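## Task

Take plate M06 out of plate nest N1 and set it on the sealer's stage so it lies flat and sits within the locators. Press the sealer's START button and wait while the lamp turns amber and then green. Once a cycle begins and until the stage has come back out, nothing may touch the stage, the plate on it or the foil, or the task fails. At the end M06 has to be sealed and seated on the stage with the stage extended, the plate in N2 must be unchanged, nothing may depend on the robot to stay in place, and the gripper must have released and moved away.

## Robot and tools

Robot: two Doosan M1013 six-joint arms, left_arm and right_arm, each carrying a Robotiq 140 mm two-finger gripper. Either arm may do the work; the idle one can be parked out of the way. The arms must not collide or shove each other. A red sealer lamp means the plate is not seated or the stage was obstructed: fix it and press START again. Objects can get small random nudges. Nothing may be knocked or placed off the table.

Frame: all reported gripper poses share one scene frame. Origin on the table top midway between the arms, +z up, +x out across the table, +y toward left_arm. Base roots: left_arm at (+0.051, +0.703, 0) m, quat_wxyz (+0.995, 0, 0, -0.098); right_arm at (+0.003, -0.449, 0) m, quat_wxyz (+0.999, 0, 0, +0.050). The names left and right do not refer to image sides. Reported hand positions get less accurate at long reach.

Joint order in every row and result list, per arm: waist (joint_1), shoulder (joint_2), elbow (joint_3), forearm roll (joint_4), wrist pitch (joint_5), wrist roll (joint_6). The shoulder sign is flipped relative to the URDF everywhere you send or read it; stated ranges use URDF signs. Ranges (rad): elbow -2.792 to 2.792, all others -6.283 to 6.283.

A row is 18 numbers, each in [-1, 1], always covering both arms: left_arm's six joint values, then its gripper position, force_limit, speed, then the same nine for right_arm. Joint values are scaled offsets, not poses: 1.0 equals 1.398 rad for waist and shoulder, 2.097 rad for elbow, 2.622 rad for the three wrist joints. Gripper position is a target: +1 fully open (140 mm), pads touch near -0.8, -1 closes until blocked. force_limit: -1 about 14 N, 0 about 60 N, +1 about 107 N. speed: -1 about 30 mm/s, 0 about 140, +1 about 250. To leave a gripper unchanged, repeat its previous three numbers (0 is a real command).

execute_actions(actions): a list of actions; each action is a list of up to 15 rows, each row run for one 1/30 s step; a short action repeats its final row for the remaining steps. Joint offsets in every row are measured from the angles at the start of that action (for the first action, from the last reported angles), not from the previous row. An action asking any joint more than 0.010 rad beyond its range is rejected for both arms; if the first action fails that check, or any action is malformed, the whole call does nothing. A joint driven to its end is stopped there and the result says "joint sent to its limit". An empty list just returns state and images.

move(target, speed, blocking): target is one 18-number row whose offsets count from the Joint positions in the latest result showing them. All joints finish their paths together over 0.5 to 10 s; speed (rad/s, 0.01 to 2, default 0.5) caps the joint with the longest travel. It ignores obstacles and the other arm. Arms are stiff: aiming even slightly past a firm contact can fault. blocking=false returns after 0.5 s while motion continues; then use wait or stop before sending other motion. The result adds a move: line giving the ending (done, off_target, moving, held, fault), limits=held or limits=none, and the joint farthest from target per arm.

wait(seconds, 0 to 10): lets time pass holding the last command. stop(): brakes a running move (needs braking room). zoom_image(camera, region): camera is cam_head_left, cam_head_right, cam_left_wrist or cam_right_wrist; region [x0, y0, x1, y1] in pixels, at most 504 by 504. Head images are 896x504, wrist images 616x616. read_manual(section="licences") only returns licence text. finished_scene(scene) ends the current scene once the goal holds; it cannot be undone.

Results: each arm's end_effector_position (m), end_effector_quat_wxyz and velocities; Joint positions, Joint velocities, Joint targets, joint torques, some per-step readings (HELD marks restrained steps). "joint command not followed" means a clearance check altered joint targets. Gripper: fingers point along its +z and close along y; end_effector_position is the closed pad midpoint, fingertips about 33 mm past it closed, 9 mm open, and they extend about 24 mm further while closing, so keep height above surfaces. object_status: 0 moving, 1 blocked while opening, 2 blocked while closing (a grip), 3 reached target or pads met. position_measured is in counts: 3 open, 230 closed. To squeeze harder while holding, raise force_limit and switch position between -1 and -0.98.

Motion limits: per-step target lead 0.456 rad (waist, shoulder), 0.683 (elbow), 0.854 (wrist joints); a step that would move the gripper over 70 mm is scaled back; big motions take several actions.

Avoid: a joint torque at its load limit (waist and shoulder 306, elbow 144, wrist joints 40.5 N m, held weight included) or any external force of 144 N halts that arm for 10 s. Overheated motors trigger brakes (watch for MOTOR HOT). Avoid drops, slips, slams, hard pushes, and any contact with the stage, plate or foil during a sealing cycle.

Each tool is called as a command line: name --argument value for each argument, lists and objects as JSON in quotes; but a table of rows of numbers goes row by row, as --pt "numbers of a row", without its own name.

## Session

execute_actions --actions '[]'

Scene clock: 0.00 s.
left_arm: end_effector_position=(+0.4827, +0.4094, +0.3472) position_measured=3 object_status=3 end_effector_quat_wxyz=(-0.144, +0.974, -0.162, -0.065) end_effector_velocity=(+0.000, +0.000, -0.000) end_effector_angular_velocity=(+0.001, -0.000, -0.000) | right_arm: end_effector_position=(+0.1648, -0.7175, +0.3111) position_measured=3 object_status=3 end_effector_quat_wxyz=(-0.104, -0.645, +0.723, -0.224) end_effector_velocity=(+0.000, +0.000, -0.000) end_effector_angular_velocity=(+0.001, +0.000, +0.001)
Joint names: [waist, shoulder, elbow, forearm roll, wrist pitch, wrist roll]
Joint positions: left_arm=[-0.571 -0.089  1.675  0.164  1.651  1.123] | right_arm=[-1.102  0.698  2.312 -0.149  1.049  2.296]
Joint velocities: left_arm=[-0.    -0.001 -0.     0.001 -0.     0.   ] | right_arm=[ 0.001 -0.     0.     0.     0.    -0.001]
Joint torques (N m, as the joint torque sensors report them, + toward a larger Joint positions number): no reading
Joint targets: left_arm=[-0.571 -0.089 1.675 0.164 1.651 1.123] | right_arm=[-1.102 0.698 2.312 -0.149 1.049 2.296]

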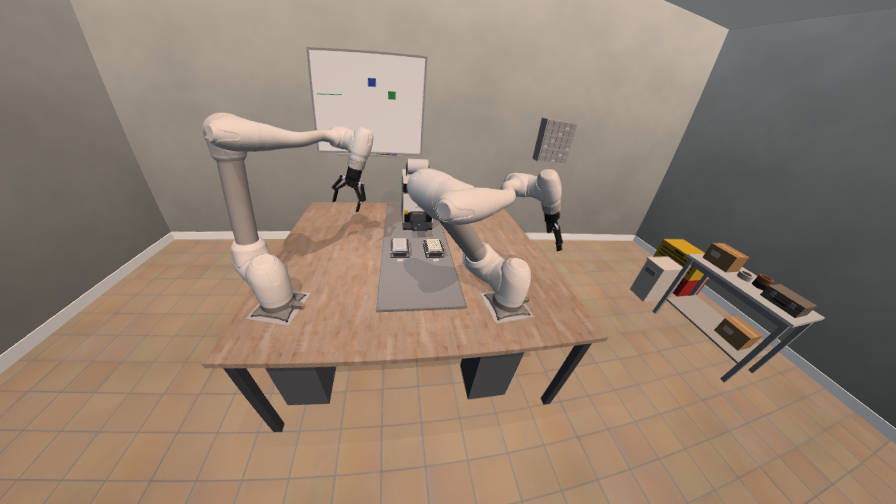

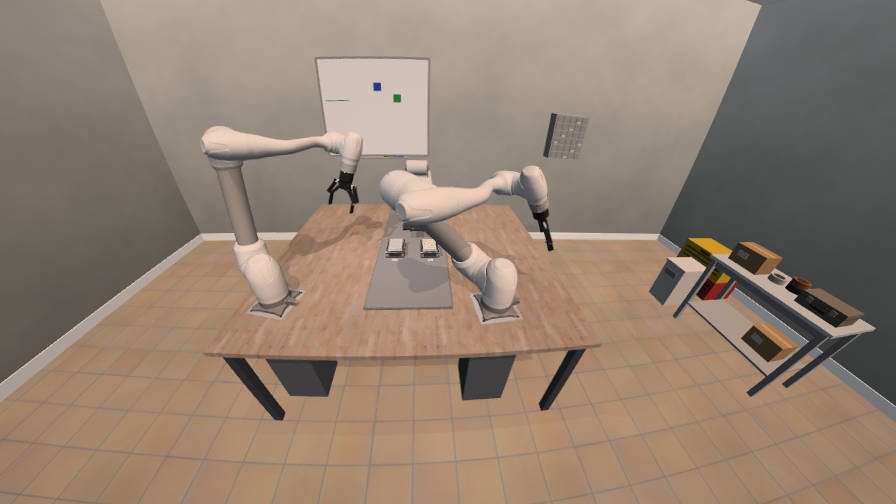

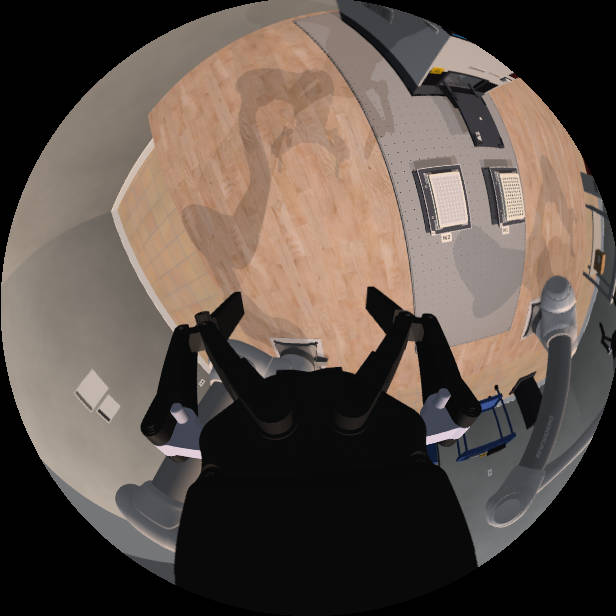

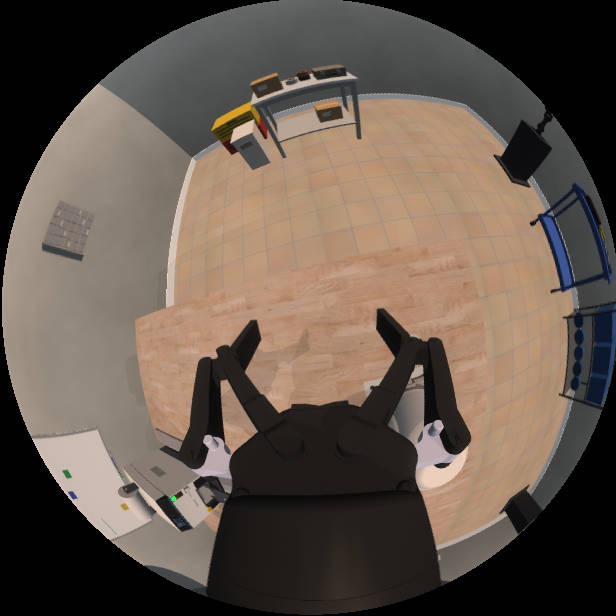

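zoom_image --camera "cam_left_wrist" --region '[380, 30, 580, 260]'

zoom_image --camera "cam_head_left" --region '[370, 150, 480, 280]'

move --target '[0,0,0,0,0,0,1,0,0, 0,-0.55,-0.25,0,0,0,1,0,0]' --speed 0.8

Region (380, 30, 580, 260) of cam_left_wrist's 616x616 image, scaled by 2.191, with more detail than that image has; it fills the left 438 columns of this view, and the rest is white.

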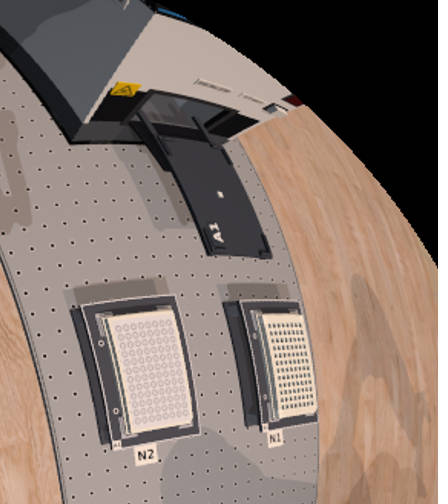

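Region (370, 150, 480, 280) of cam_head_left's 896x504 image, scaled by 3.877, with more detail than that image has; it fills the left 426 columns of this view, and the rest is white.

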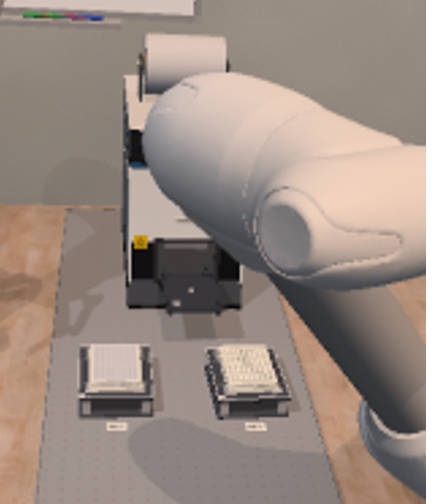

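Scene clock: 2.17 s.
left_arm: end_effector_position=(+0.4827, +0.4094, +0.3472) position_measured=3 object_status=3 end_effector_quat_wxyz=(-0.144, +0.974, -0.162, -0.065) end_effector_velocity=(+0.000, +0.000, +0.000) end_effector_angular_velocity=(+0.001, -0.001, +0.000) | right_arm: end_effector_position=(+0.3502, -1.0079, +0.2913) position_measured=3 object_status=3 end_effector_quat_wxyz=(-0.084, -0.666, +0.734, -0.105) end_effector_velocity=(-0.000, -0.000, +0.000) end_effector_angular_velocity=(+0.000, -0.000, -0.001)
Joint names: [waist, shoulder, elbow, forearm roll, wrist pitch, wrist roll]
Joint positions: left_arm=[-0.571 -0.089  1.675  0.164  1.651  1.123] | right_arm=[-1.102 -0.071  1.788 -0.149  1.049  2.296]
Joint velocities: left_arm=[ 0.     0.     0.     0.001  0.    -0.001] | right_arm=[-0.001  0.    -0.     0.     0.    -0.   ]
Joint torques (N m, as the joint torque sensors report them, + toward a larger Joint positions number): left_arm=[ -2.67  45.41 -38.16   4.57   0.86  -0.04] | right_arm=[ -3.33  48.25 -39.28   3.56  -0.92  -0.29]
Joint targets: left_arm=[-0.571 -0.089 1.675 0.164 1.651 1.123] | right_arm=[-1.102 -0.071 1.788 -0.149 1.049 2.296]
move: done; limits=none; left_arm: farthest joint: the waist, 0.000 radians from its target (0.000 radians at the start); right_arm: farthest joint: the shoulder, 0.001 radians from its target (0.768 radians at the start)
camera_calibration (this result's frames):
cam_right_wrist: T_world_to_cam=[[-0.978779, 0.194675, -0.0639841, 0.560702], [0.188507, 0.97781, 0.0913927, 0.914975], [0.0803561, 0.0773918, -0.993757, 0.53793], [0, 0, 0, 1]] pos_world=[0.333098, -1.04546, 0.486826]

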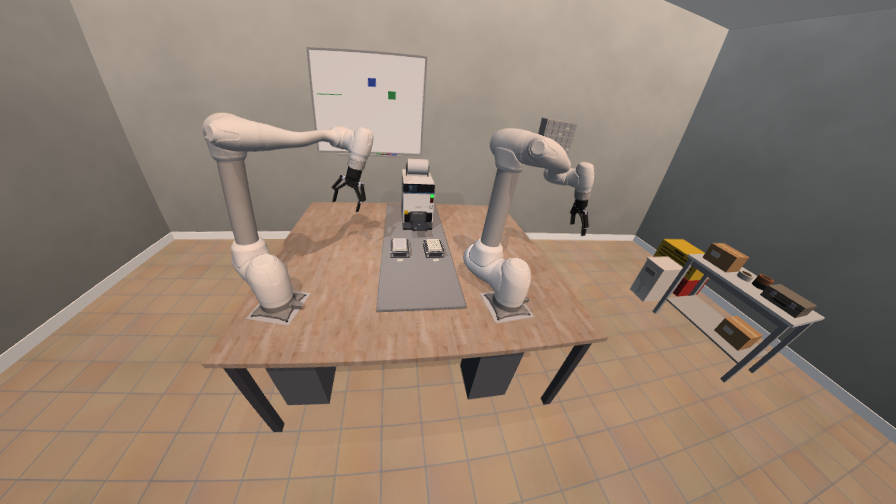

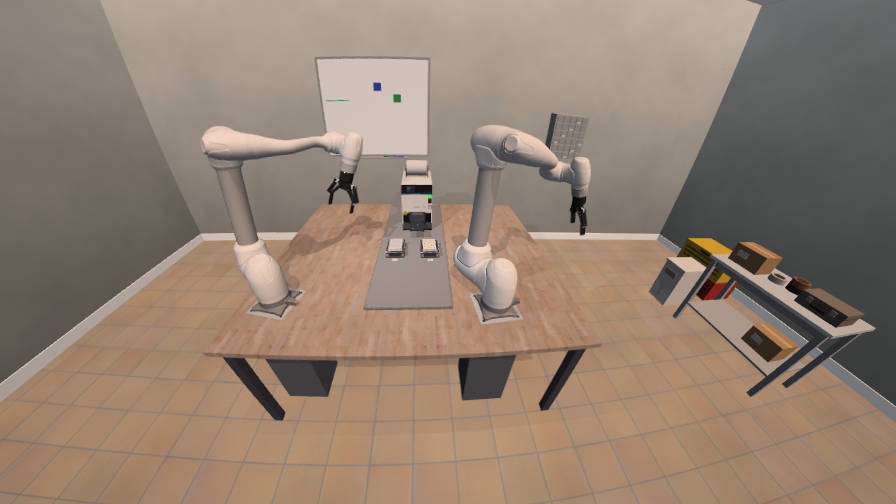

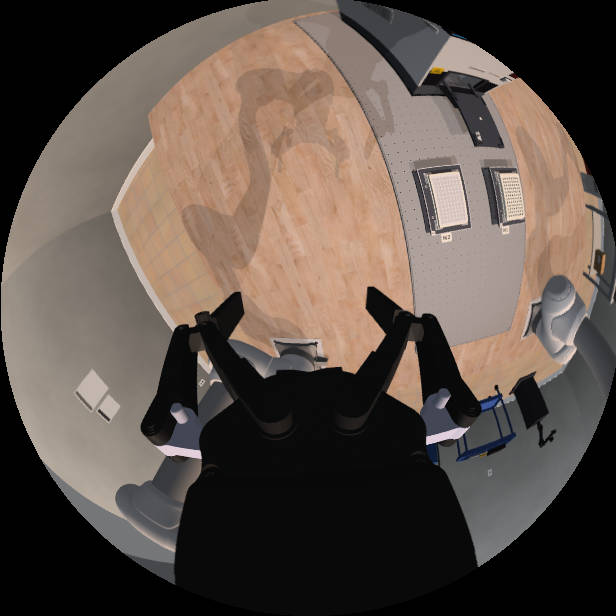

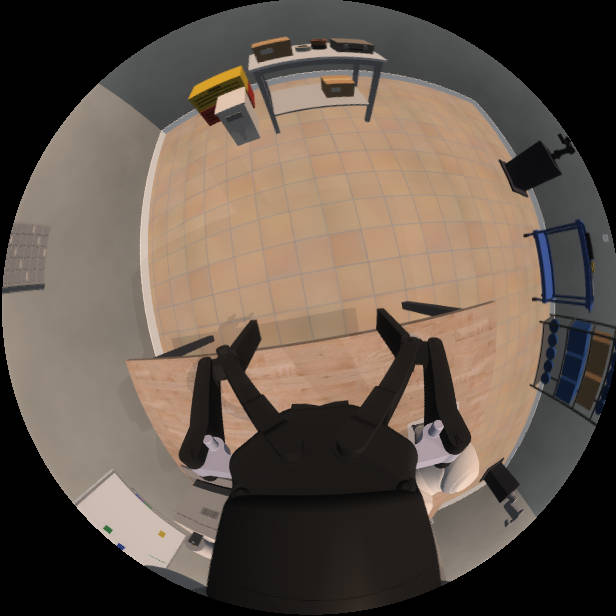

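move --target '[0,0,0,0,0,0,1,0,0, 1,-0.065,-0.111,0.057,0.143,-0.076,1,0,0]' --speed 1.2

move --target '[0.2,0,0,0,0,0,1,0,0, 0.094,0,0,0,0,0,1,0,0]' --speed 0.6

Scene clock: 6.77 s.
left_arm: end_effector_position=(+0.4827, +0.4094, +0.3472) position_measured=3 object_status=3 end_effector_quat_wxyz=(-0.144, +0.974, -0.162, -0.065) end_effector_velocity=(+0.001, +0.000, +0.000) end_effector_angular_velocity=(+0.000, -0.002, -0.000) | right_arm: end_effector_position=(+0.5927, -0.1655, +0.3501) position_measured=3 object_status=3 end_effector_quat_wxyz=(+0.000, +0.998, -0.065, -0.000) end_effector_velocity=(+0.000, -0.000, +0.000) end_effector_angular_velocity=(+0.001, -0.000, -0.001)
Joint names: [waist, shoulder, elbow, forearm roll, wrist pitch, wrist roll]
Joint positions: left_arm=[-0.571 -0.089  1.675  0.164  1.651  1.123] | right_arm=[ 0.296 -0.162  1.555 -0.     1.424  2.097]
Joint velocities: left_arm=[ 0.     0.    -0.     0.002 -0.001  0.   ] | right_arm=[-0.001  0.    -0.     0.001 -0.     0.   ]
Joint torques (N m, as the joint torque sensors report them, + toward a larger Joint positions number): left_arm=[ -0.88  45.2  -38.36   4.67   0.69  -0.07] | right_arm=[ -3.45  57.92 -40.21   4.16  -0.33  -0.24]
Joint targets: left_arm=[-0.571 -0.089 1.675 0.164 1.651 1.123] | right_arm=[0.296 -0.162 1.555 -0.000 1.424 2.097]
move: done; limits=none; left_arm: farthest joint: the waist, 0.000 radians from its target (0.000 radians at the start); right_arm: farthest joint: the waist, 0.001 radians from its target (1.399 radians at the start)
camera_calibration (this result's frames):
cam_left_wrist: T_world_to_cam=[[-0.350525, -0.912, -0.213045, 0.608739], [-0.832341, 0.199071, 0.51728, 0.1367], [-0.429348, 0.358646, -0.828875, 0.536241], [0, 0, 0, 1]] pos_world=[0.557394, 0.335636, 0.503454]
cam_right_wrist: T_world_to_cam=[[-0.234555, -0.972079, 0.00678924, -0.021221], [-0.911728, 0.222405, 0.345381, 0.478305], [-0.337248, 0.0748208, -0.938438, 0.739348], [0, 0, 0, 1]] pos_world=[0.68045, -0.182324, 0.528779]

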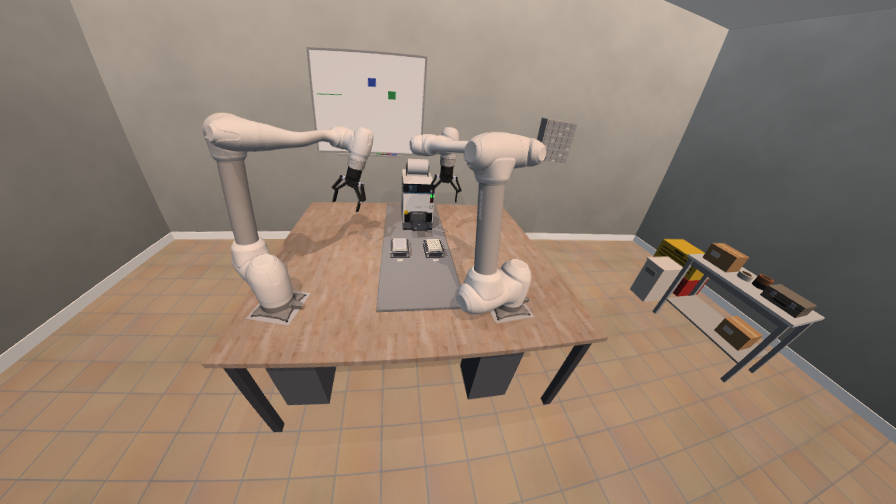

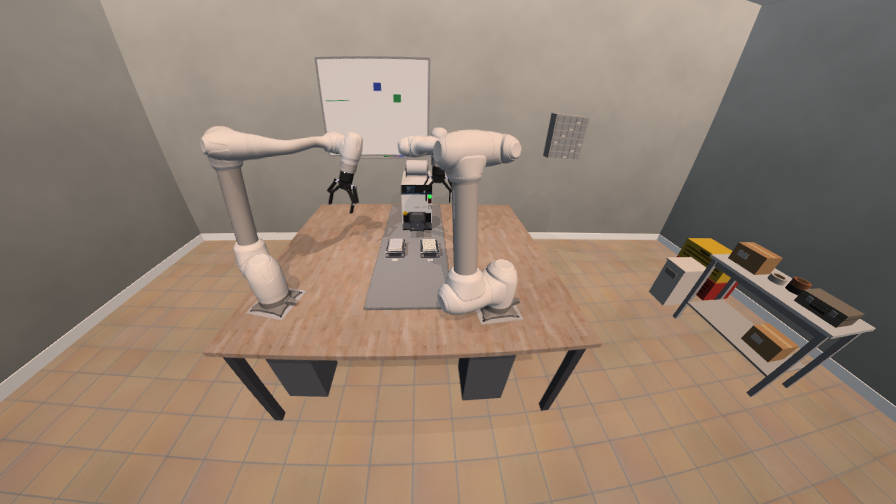

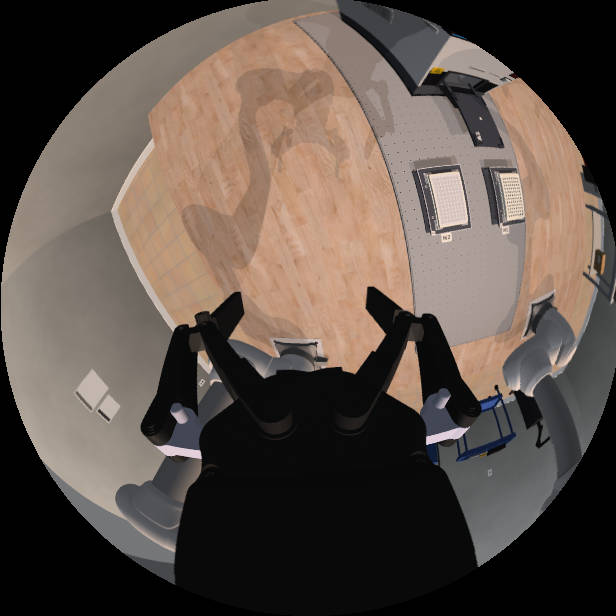

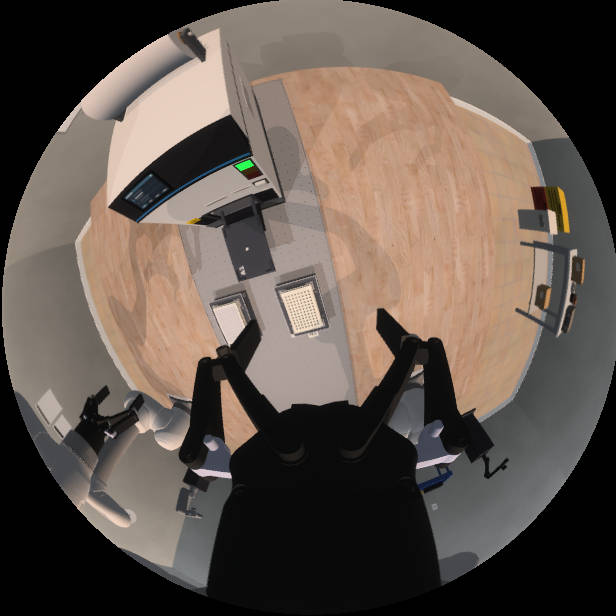

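Scene clock: 7.67 s.
left_arm: end_effector_position=(+0.5471, +0.5400, +0.3472) position_measured=3 object_status=3 end_effector_quat_wxyz=(-0.134, +0.987, -0.024, -0.084) end_effector_velocity=(-0.000, +0.000, -0.000) end_effector_angular_velocity=(+0.000, +0.002, +0.001) | right_arm: end_effector_position=(+0.5504, -0.0907, +0.3501) position_measured=3 object_status=3 end_effector_quat_wxyz=(+0.000, +1.000, +0.000, -0.000) end_effector_velocity=(+0.000, -0.001, -0.000) end_effector_angular_velocity=(-0.000, +0.000, -0.001)
Joint names: [waist, shoulder, elbow, forearm roll, wrist pitch, wrist roll]
Joint positions: left_arm=[-0.292 -0.089  1.675  0.164  1.651  1.123] | right_arm=[ 0.427 -0.162  1.555 -0.     1.424  2.097]
Joint velocities: left_arm=[ 0.001 -0.     0.    -0.001  0.001  0.001] | right_arm=[-0.001 -0.     0.     0.    -0.     0.   ]
Joint torques (N m, as the joint torque sensors report them, + toward a larger Joint positions number): left_arm=[  0.15  45.64 -38.01   4.7    0.84  -0.23] | right_arm=[ -2.94  57.75 -40.57   4.1   -0.46  -0.42]
Joint targets: left_arm=[-0.292 -0.089 1.675 0.164 1.651 1.123] | right_arm=[0.427 -0.162 1.555 -0.000 1.424 2.097]
move: done; limits=none; left_arm: farthest joint: the waist, 0.000 radians from its target (0.280 radians at the start); right_arm: farthest joint: the waist, 0.000 radians from its target (0.132 radians at the start)
camera_calibration (this result's frames):
cam_left_wrist: T_world_to_cam=[[-0.0852754, -0.973314, -0.213046, 0.638398], [-0.854958, -0.0383199, 0.51728, 0.304804], [-0.511639, 0.226256, -0.828875, 0.633528], [0, 0, 0, 1]] pos_world=[0.639172, 0.489702, 0.503454]
cam_right_wrist: T_world_to_cam=[[-0.105197, -0.994428, 0.00679043, -0.0316721], [-0.932996, 0.101057, 0.345408, 0.423875], [-0.34417, 0.0300004, -0.938428, 0.719242], [0, 0, 0, 1]] pos_world=[0.639683, -0.0959086, 0.528762]

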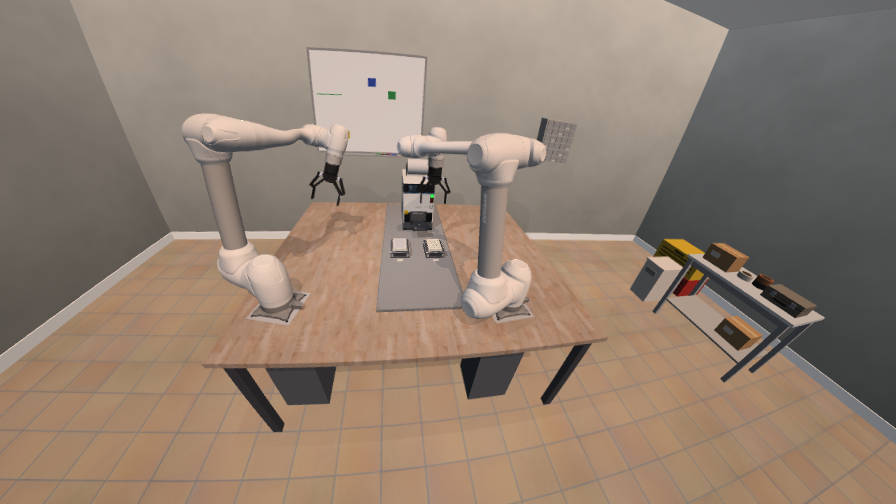

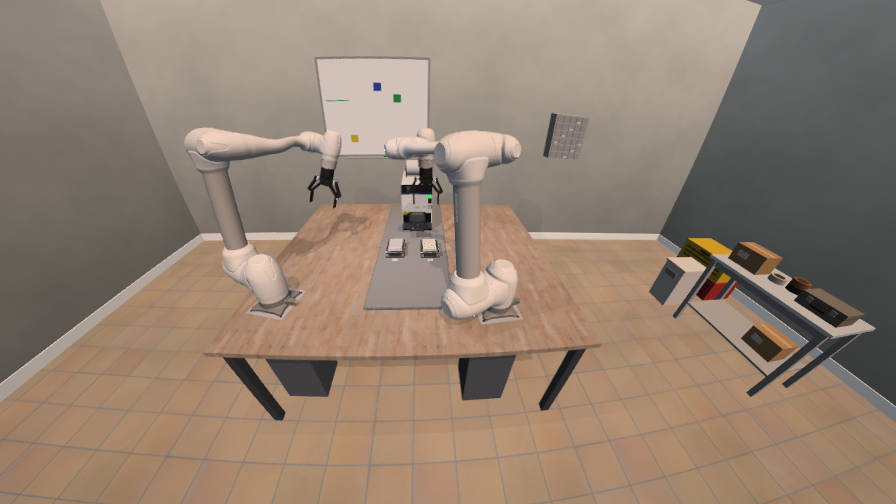

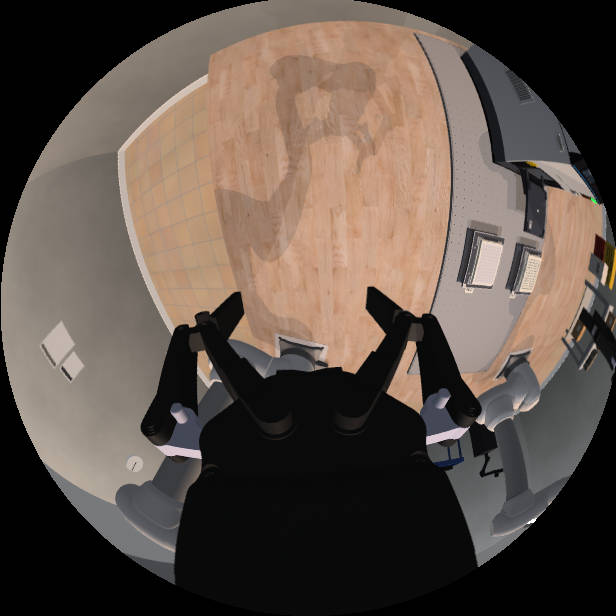

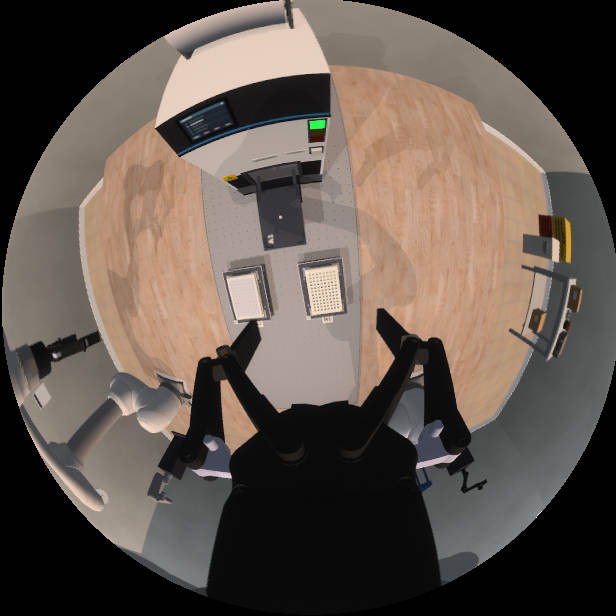

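zoom_image --camera "cam_right_wrist" --region '[210, 110, 370, 340]'

Region (210, 110, 370, 340) of cam_right_wrist's 616x616 image, scaled by 2.191, with more detail than that image has; it fills the left 351 columns of this view, and the rest is white.

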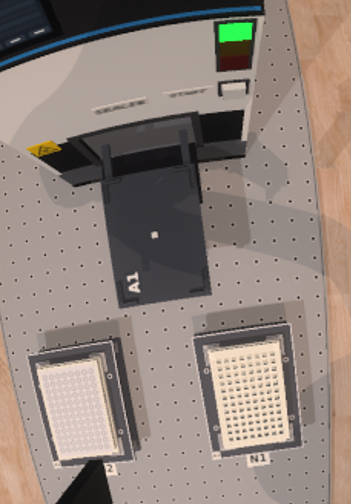

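move --target '[0,0,0,0,0,0,1,0,0, -0.0073,-0.0152,0.170,0,-0.1439,-0.0036,1,0,0]' --speed 0.6

zoom_image --camera "cam_right_wrist" --region '[180, 130, 460, 400]'

Scene clock: 10.93 s.
left_arm: end_effector_position=(+0.5471, +0.5401, +0.3472) position_measured=3 object_status=3 end_effector_quat_wxyz=(-0.134, +0.987, -0.024, -0.084) end_effector_velocity=(-0.000, +0.000, -0.001) end_effector_angular_velocity=(+0.002, +0.002, -0.001) | right_arm: end_effector_position=(+0.5052, -0.1242, +0.1496) position_measured=3 object_status=3 end_effector_quat_wxyz=(+0.000, +1.000, +0.000, -0.000) end_effector_velocity=(-0.000, -0.001, -0.001) end_effector_angular_velocity=(-0.001, +0.001, -0.001)
Joint names: [waist, shoulder, elbow, forearm roll, wrist pitch, wrist roll]
Joint positions: left_arm=[-0.292 -0.089  1.675  0.164  1.651  1.123] | right_arm=[ 0.417 -0.184  1.912 -0.     1.047  2.087]
Joint velocities: left_arm=[-0.    -0.001  0.     0.001  0.001  0.   ] | right_arm=[-0.001  0.     0.001 -0.    -0.    -0.   ]
Joint torques (N m, as the joint torque sensors report them, + toward a larger Joint positions number): left_arm=[ -0.9   46.75 -38.42   4.54   0.95  -0.12] | right_arm=[ -2.82  55.26 -35.73   3.56  -0.35  -0.4 ]
Joint targets: left_arm=[-0.292 -0.089 1.675 0.164 1.651 1.123] | right_arm=[0.417 -0.184 1.912 -0.000 1.047 2.087]
move: done; limits=none; left_arm: farthest joint: the waist, 0.000 radians from its target (0.000 radians at the start); right_arm: farthest joint: the waist, 0.000 radians from its target (0.010 radians at the start)
camera_calibration (this result's frames):
cam_left_wrist: T_world_to_cam=[[-0.085228, -0.973318, -0.213046, 0.638398], [-0.854956, -0.0383617, 0.51728, 0.304833], [-0.511651, 0.226231, -0.828874, 0.633546], [0, 0, 0, 1]] pos_world=[0.639182, 0.48973, 0.503454]
cam_right_wrist: T_world_to_cam=[[-0.105937, -0.994347, 0.00710559, -0.0679736], [-0.932775, 0.101848, 0.345772, 0.45416], [-0.344541, 0.0300022, -0.938292, 0.516712], [0, 0, 0, 1]] pos_world=[0.594457, -0.129347, 0.328274]

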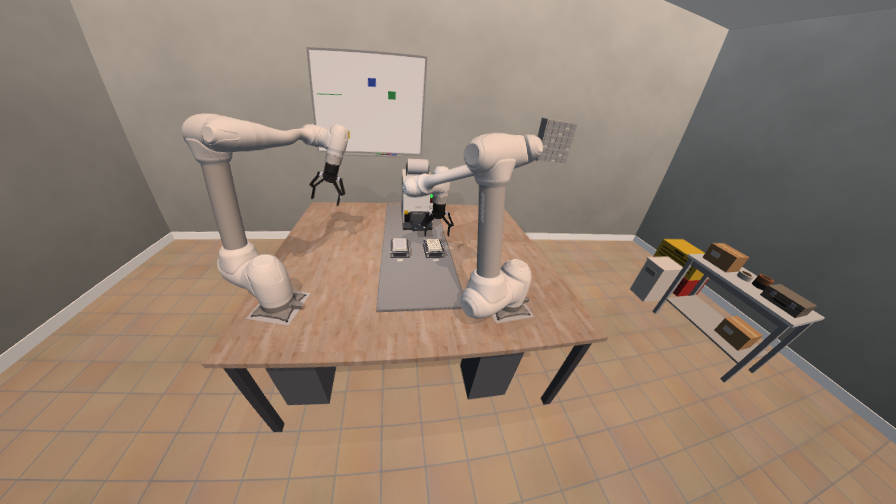

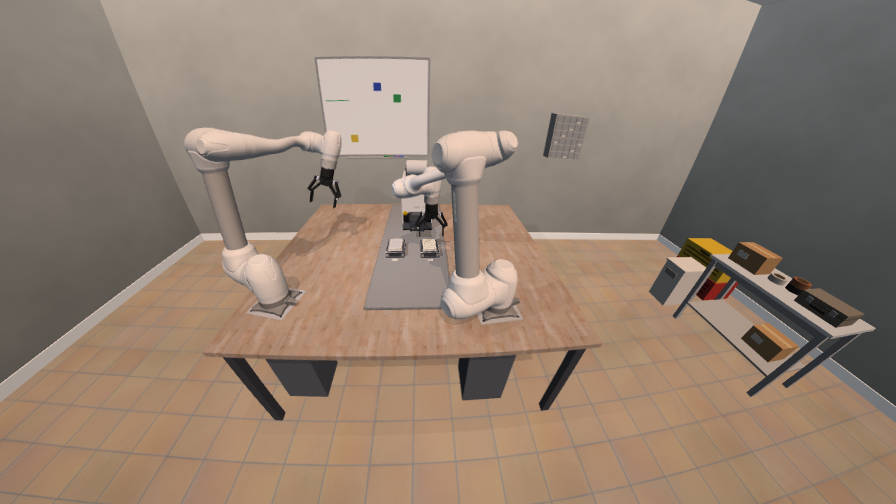

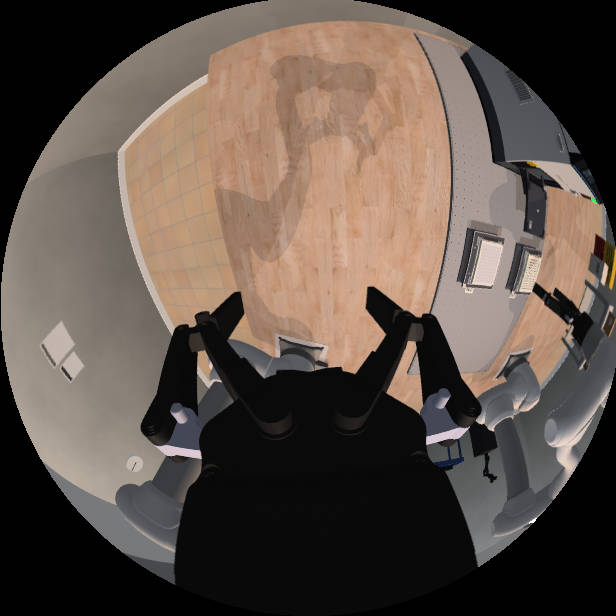

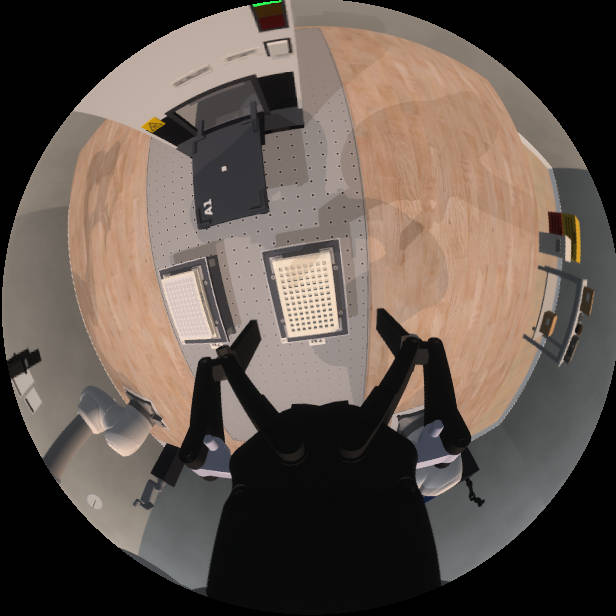

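Region (180, 130, 460, 400) of cam_right_wrist's 616x616 image, scaled by 1.800, with more detail than that image has; it fills the top 486 rows of this view, and the rest is white.

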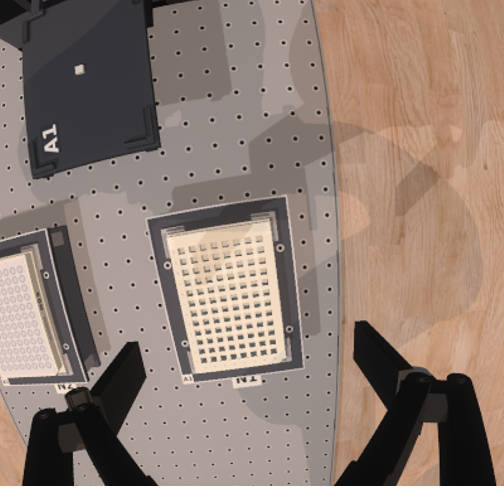

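move --target '[0,0,0,0,0,0,1,0,0, 0.0004,-0.0342,0.0105,0,-0.0272,-0.0166,0.62,0,0]' --speed 0.3

zoom_image --camera "cam_right_wrist" --region '[200, 180, 440, 400]'

zoom_image --camera "cam_head_left" --region '[380, 190, 480, 270]'

Scene clock: 14.30 s.
left_arm: end_effector_position=(+0.5471, +0.5400, +0.3472) position_measured=3 object_status=3 end_effector_quat_wxyz=(-0.134, +0.987, -0.024, -0.084) end_effector_velocity=(+0.000, -0.000, -0.000) end_effector_angular_velocity=(-0.001, -0.000, -0.001) | right_arm: end_effector_position=(+0.5126, -0.1195, +0.1105) position_measured=50 object_status=3 end_effector_quat_wxyz=(-0.000, +1.000, +0.022, +0.000) end_effector_velocity=(-0.000, -0.000, -0.000) end_effector_angular_velocity=(-0.000, +0.000, +0.000)
Joint names: [waist, shoulder, elbow, forearm roll, wrist pitch, wrist roll]
Joint positions: left_arm=[-0.292 -0.089  1.675  0.164  1.651  1.123] | right_arm=[ 0.417 -0.231  1.934  0.     0.976  2.044]
Joint velocities: left_arm=[-0.    -0.    -0.    -0.    -0.001  0.001] | right_arm=[-0. -0.  0. -0. -0. -0.]
Joint torques (N m, as the joint torque sensors report them, + toward a larger Joint positions number): left_arm=[ -0.99  44.94 -38.26   4.56   0.89  -0.07] | right_arm=[ -2.83  58.26 -33.8    3.4   -0.4   -0.2 ]
Joint targets: left_arm=[-0.292 -0.089 1.675 0.164 1.651 1.123] | right_arm=[0.417 -0.232 1.934 -0.000 0.976 2.044]
move: done; limits=none; left_arm: farthest joint: the waist, 0.000 radians from its target (0.000 radians at the start); right_arm: farthest joint: the waist, 0.000 radians from its target (0.001 radians at the start)
camera_calibration (this result's frames):
cam_left_wrist: T_world_to_cam=[[-0.0852758, -0.973314, -0.213046, 0.638398], [-0.854958, -0.0383196, 0.51728, 0.304803], [-0.51164, 0.226256, -0.828874, 0.633528], [0, 0, 0, 1]] pos_world=[0.639172, 0.489701, 0.503454]
cam_right_wrist: T_world_to_cam=[[-0.0620792, -0.998052, 0.00619148, -0.0851142], [-0.936799, 0.0604071, 0.344614, 0.471418], [-0.344317, 0.0155932, -0.938724, 0.480622], [0, 0, 0, 1]] pos_world=[0.601826, -0.12092, 0.289241]

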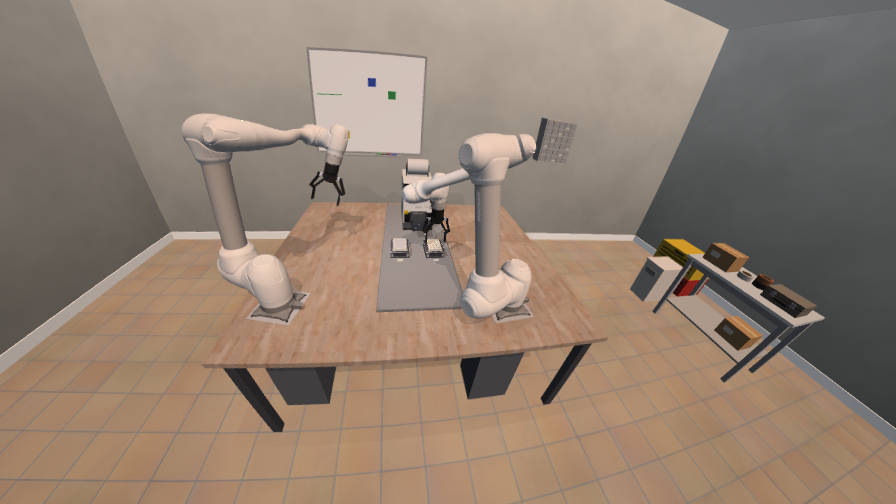

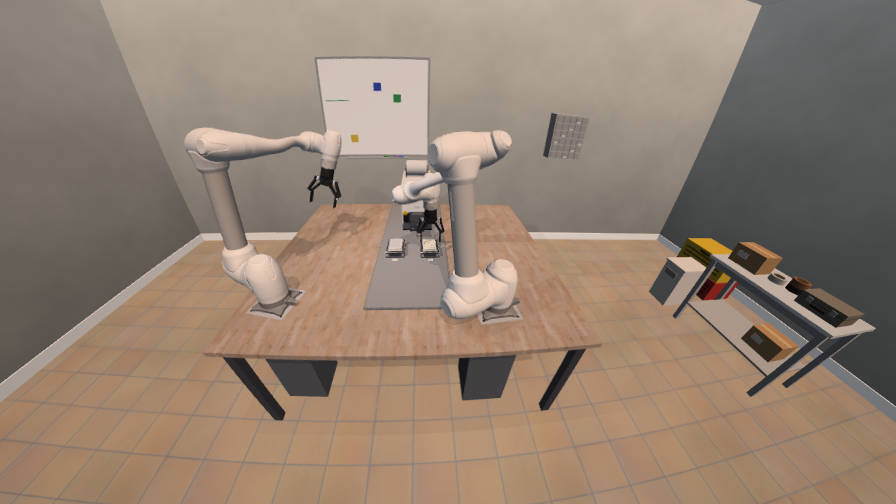

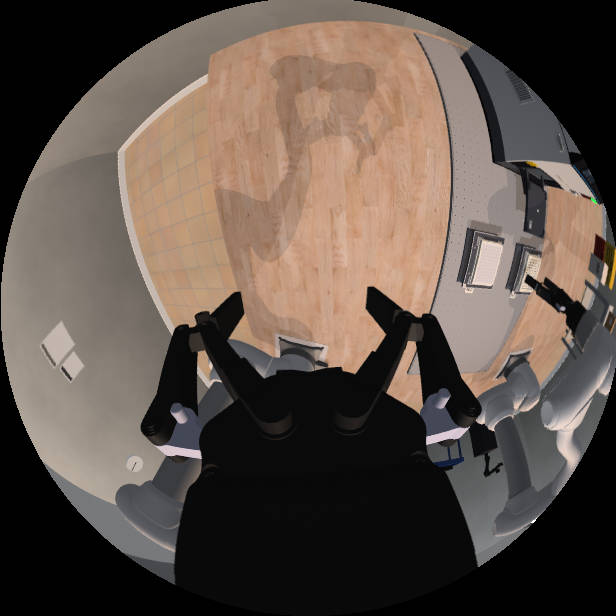

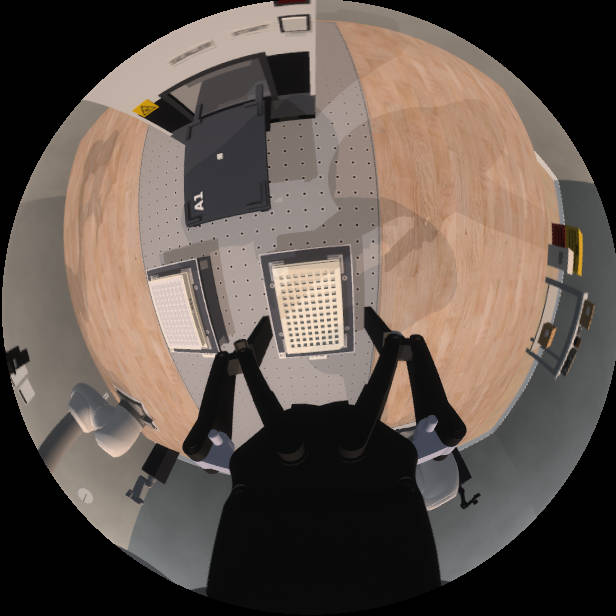

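Region (200, 180, 440, 400) of cam_right_wrist's 616x616 image, scaled by 2.100, with more detail than that image has; it fills the top 462 rows of this view, and the rest is white.

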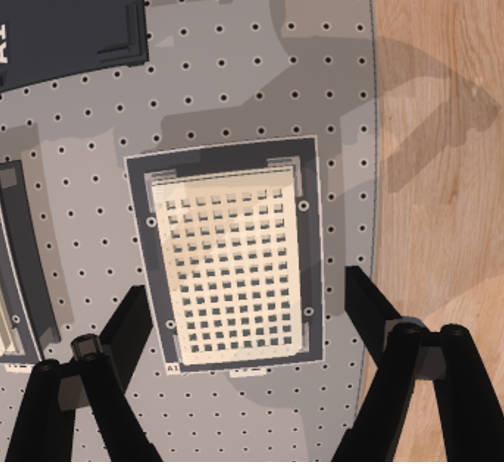

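Region (380, 190, 480, 270) of cam_head_left's 896x504 image, scaled by 5.040, with more detail than that image has; it fills the top 403 rows of this view, and the rest is white.

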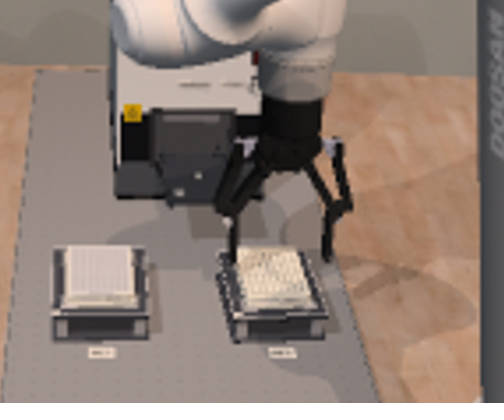

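move --target '[0,0,0,0,0,0,1,0,0, 0,-0.0205,0.0115,0,-0.02,0,0.62,0,0]' --speed 0.1

zoom_image --camera "cam_right_wrist" --region '[200, 180, 440, 400]'

zoom_image --camera "cam_head_left" --region '[400, 210, 470, 270]'

Scene clock: 16.37 s.
left_arm: end_effector_position=(+0.5471, +0.5401, +0.3472) position_measured=3 object_status=3 end_effector_quat_wxyz=(-0.134, +0.987, -0.024, -0.084) end_effector_velocity=(+0.000, +0.000, -0.000) end_effector_angular_velocity=(-0.000, +0.000, -0.002) | right_arm: end_effector_position=(+0.5126, -0.1195, +0.0822) position_measured=50 object_status=3 end_effector_quat_wxyz=(-0.000, +1.000, +0.022, +0.000) end_effector_velocity=(+0.000, -0.000, +0.000) end_effector_angular_velocity=(+0.000, -0.000, -0.002)
Joint names: [waist, shoulder, elbow, forearm roll, wrist pitch, wrist roll]
Joint positions: left_arm=[-0.292 -0.089  1.675  0.164  1.651  1.123] | right_arm=[ 0.417 -0.26   1.958 -0.     0.923  2.044]
Joint velocities: left_arm=[ 0.    -0.    -0.     0.    -0.     0.002] | right_arm=[-0.001  0.     0.     0.     0.     0.001]
Joint torques (N m, as the joint torque sensors report them, + toward a larger Joint positions number): left_arm=[ -1.16  45.61 -38.04   4.52   0.8   -0.13] | right_arm=[ -3.51  59.29 -32.81   3.33  -0.4   -0.37]
Joint targets: left_arm=[-0.292 -0.089 1.675 0.164 1.651 1.123] | right_arm=[0.417 -0.260 1.958 0.000 0.923 2.044]
move: done; limits=none; left_arm: farthest joint: the waist, 0.000 radians from its target (0.000 radians at the start); right_arm: farthest joint: the waist, 0.000 radians from its target (0.000 radians at the start)
camera_calibration (this result's frames):
cam_left_wrist: T_world_to_cam=[[-0.0852278, -0.973318, -0.213046, 0.638398], [-0.854956, -0.038362, 0.51728, 0.304833], [-0.511651, 0.226231, -0.828874, 0.633546], [0, 0, 0, 1]] pos_world=[0.639182, 0.48973, 0.503454]
cam_right_wrist: T_world_to_cam=[[-0.0620172, -0.998054, 0.00640959, -0.0850087], [-0.936715, 0.0604203, 0.34484, 0.481094], [-0.344556, 0.0153821, -0.93864, 0.454135], [0, 0, 0, 1]] pos_world=[0.601851, -0.120897, 0.260913]

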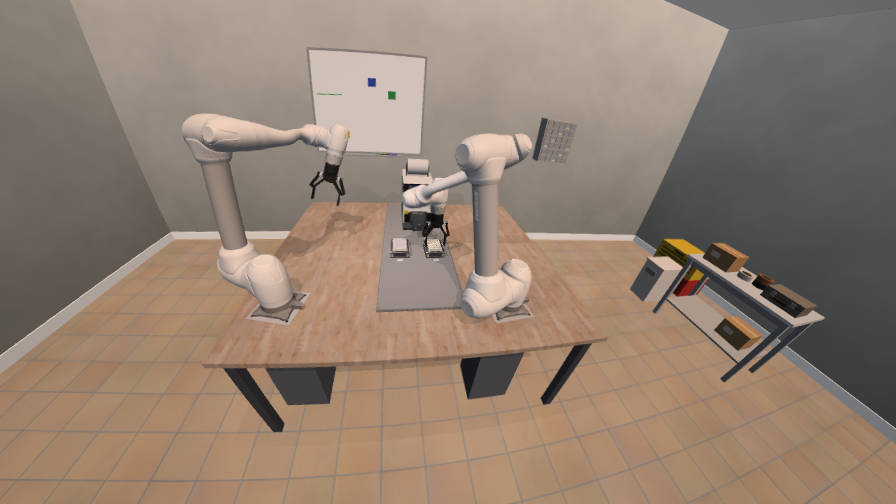

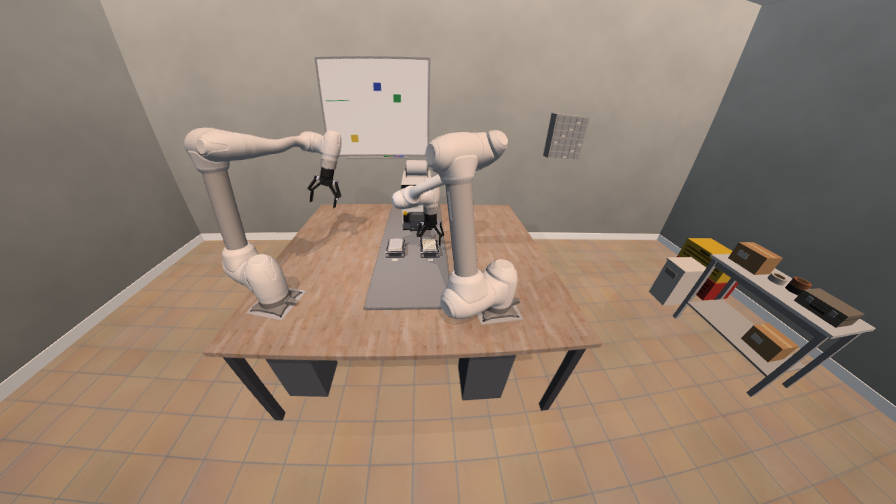

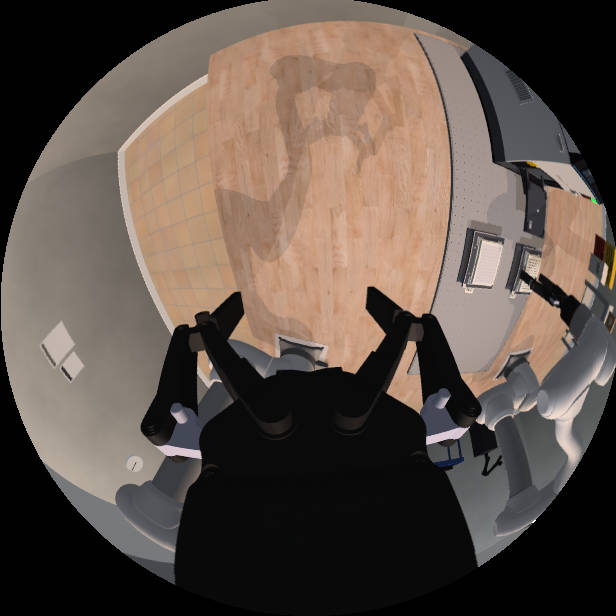

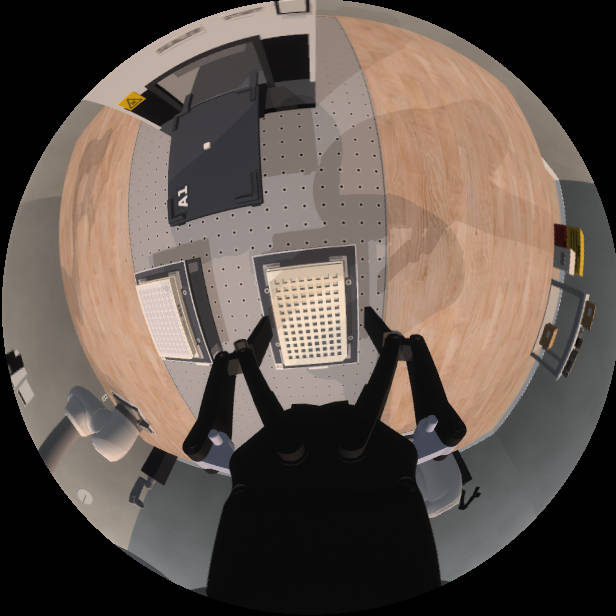

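Region (200, 180, 440, 400) of cam_right_wrist's 616x616 image, scaled by 2.100, with more detail than that image has; it fills the top 462 rows of this view, and the rest is white.

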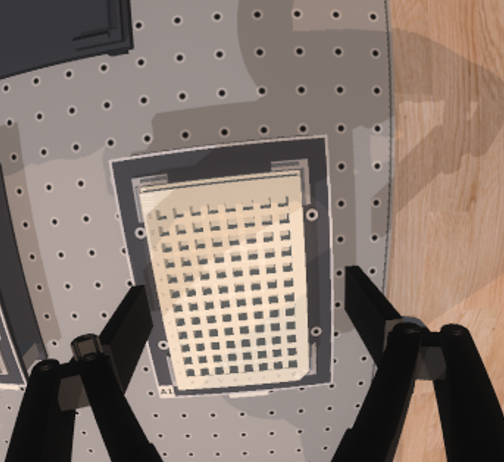

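Region (400, 210, 470, 270) of cam_head_left's 896x504 image, scaled by 7.200, with more detail than that image has; it fills the top 432 rows of this view, and the rest is white.

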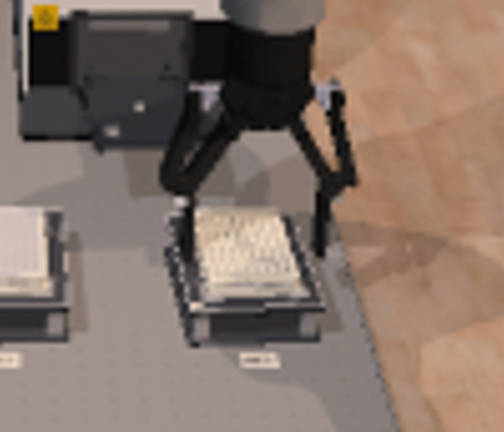

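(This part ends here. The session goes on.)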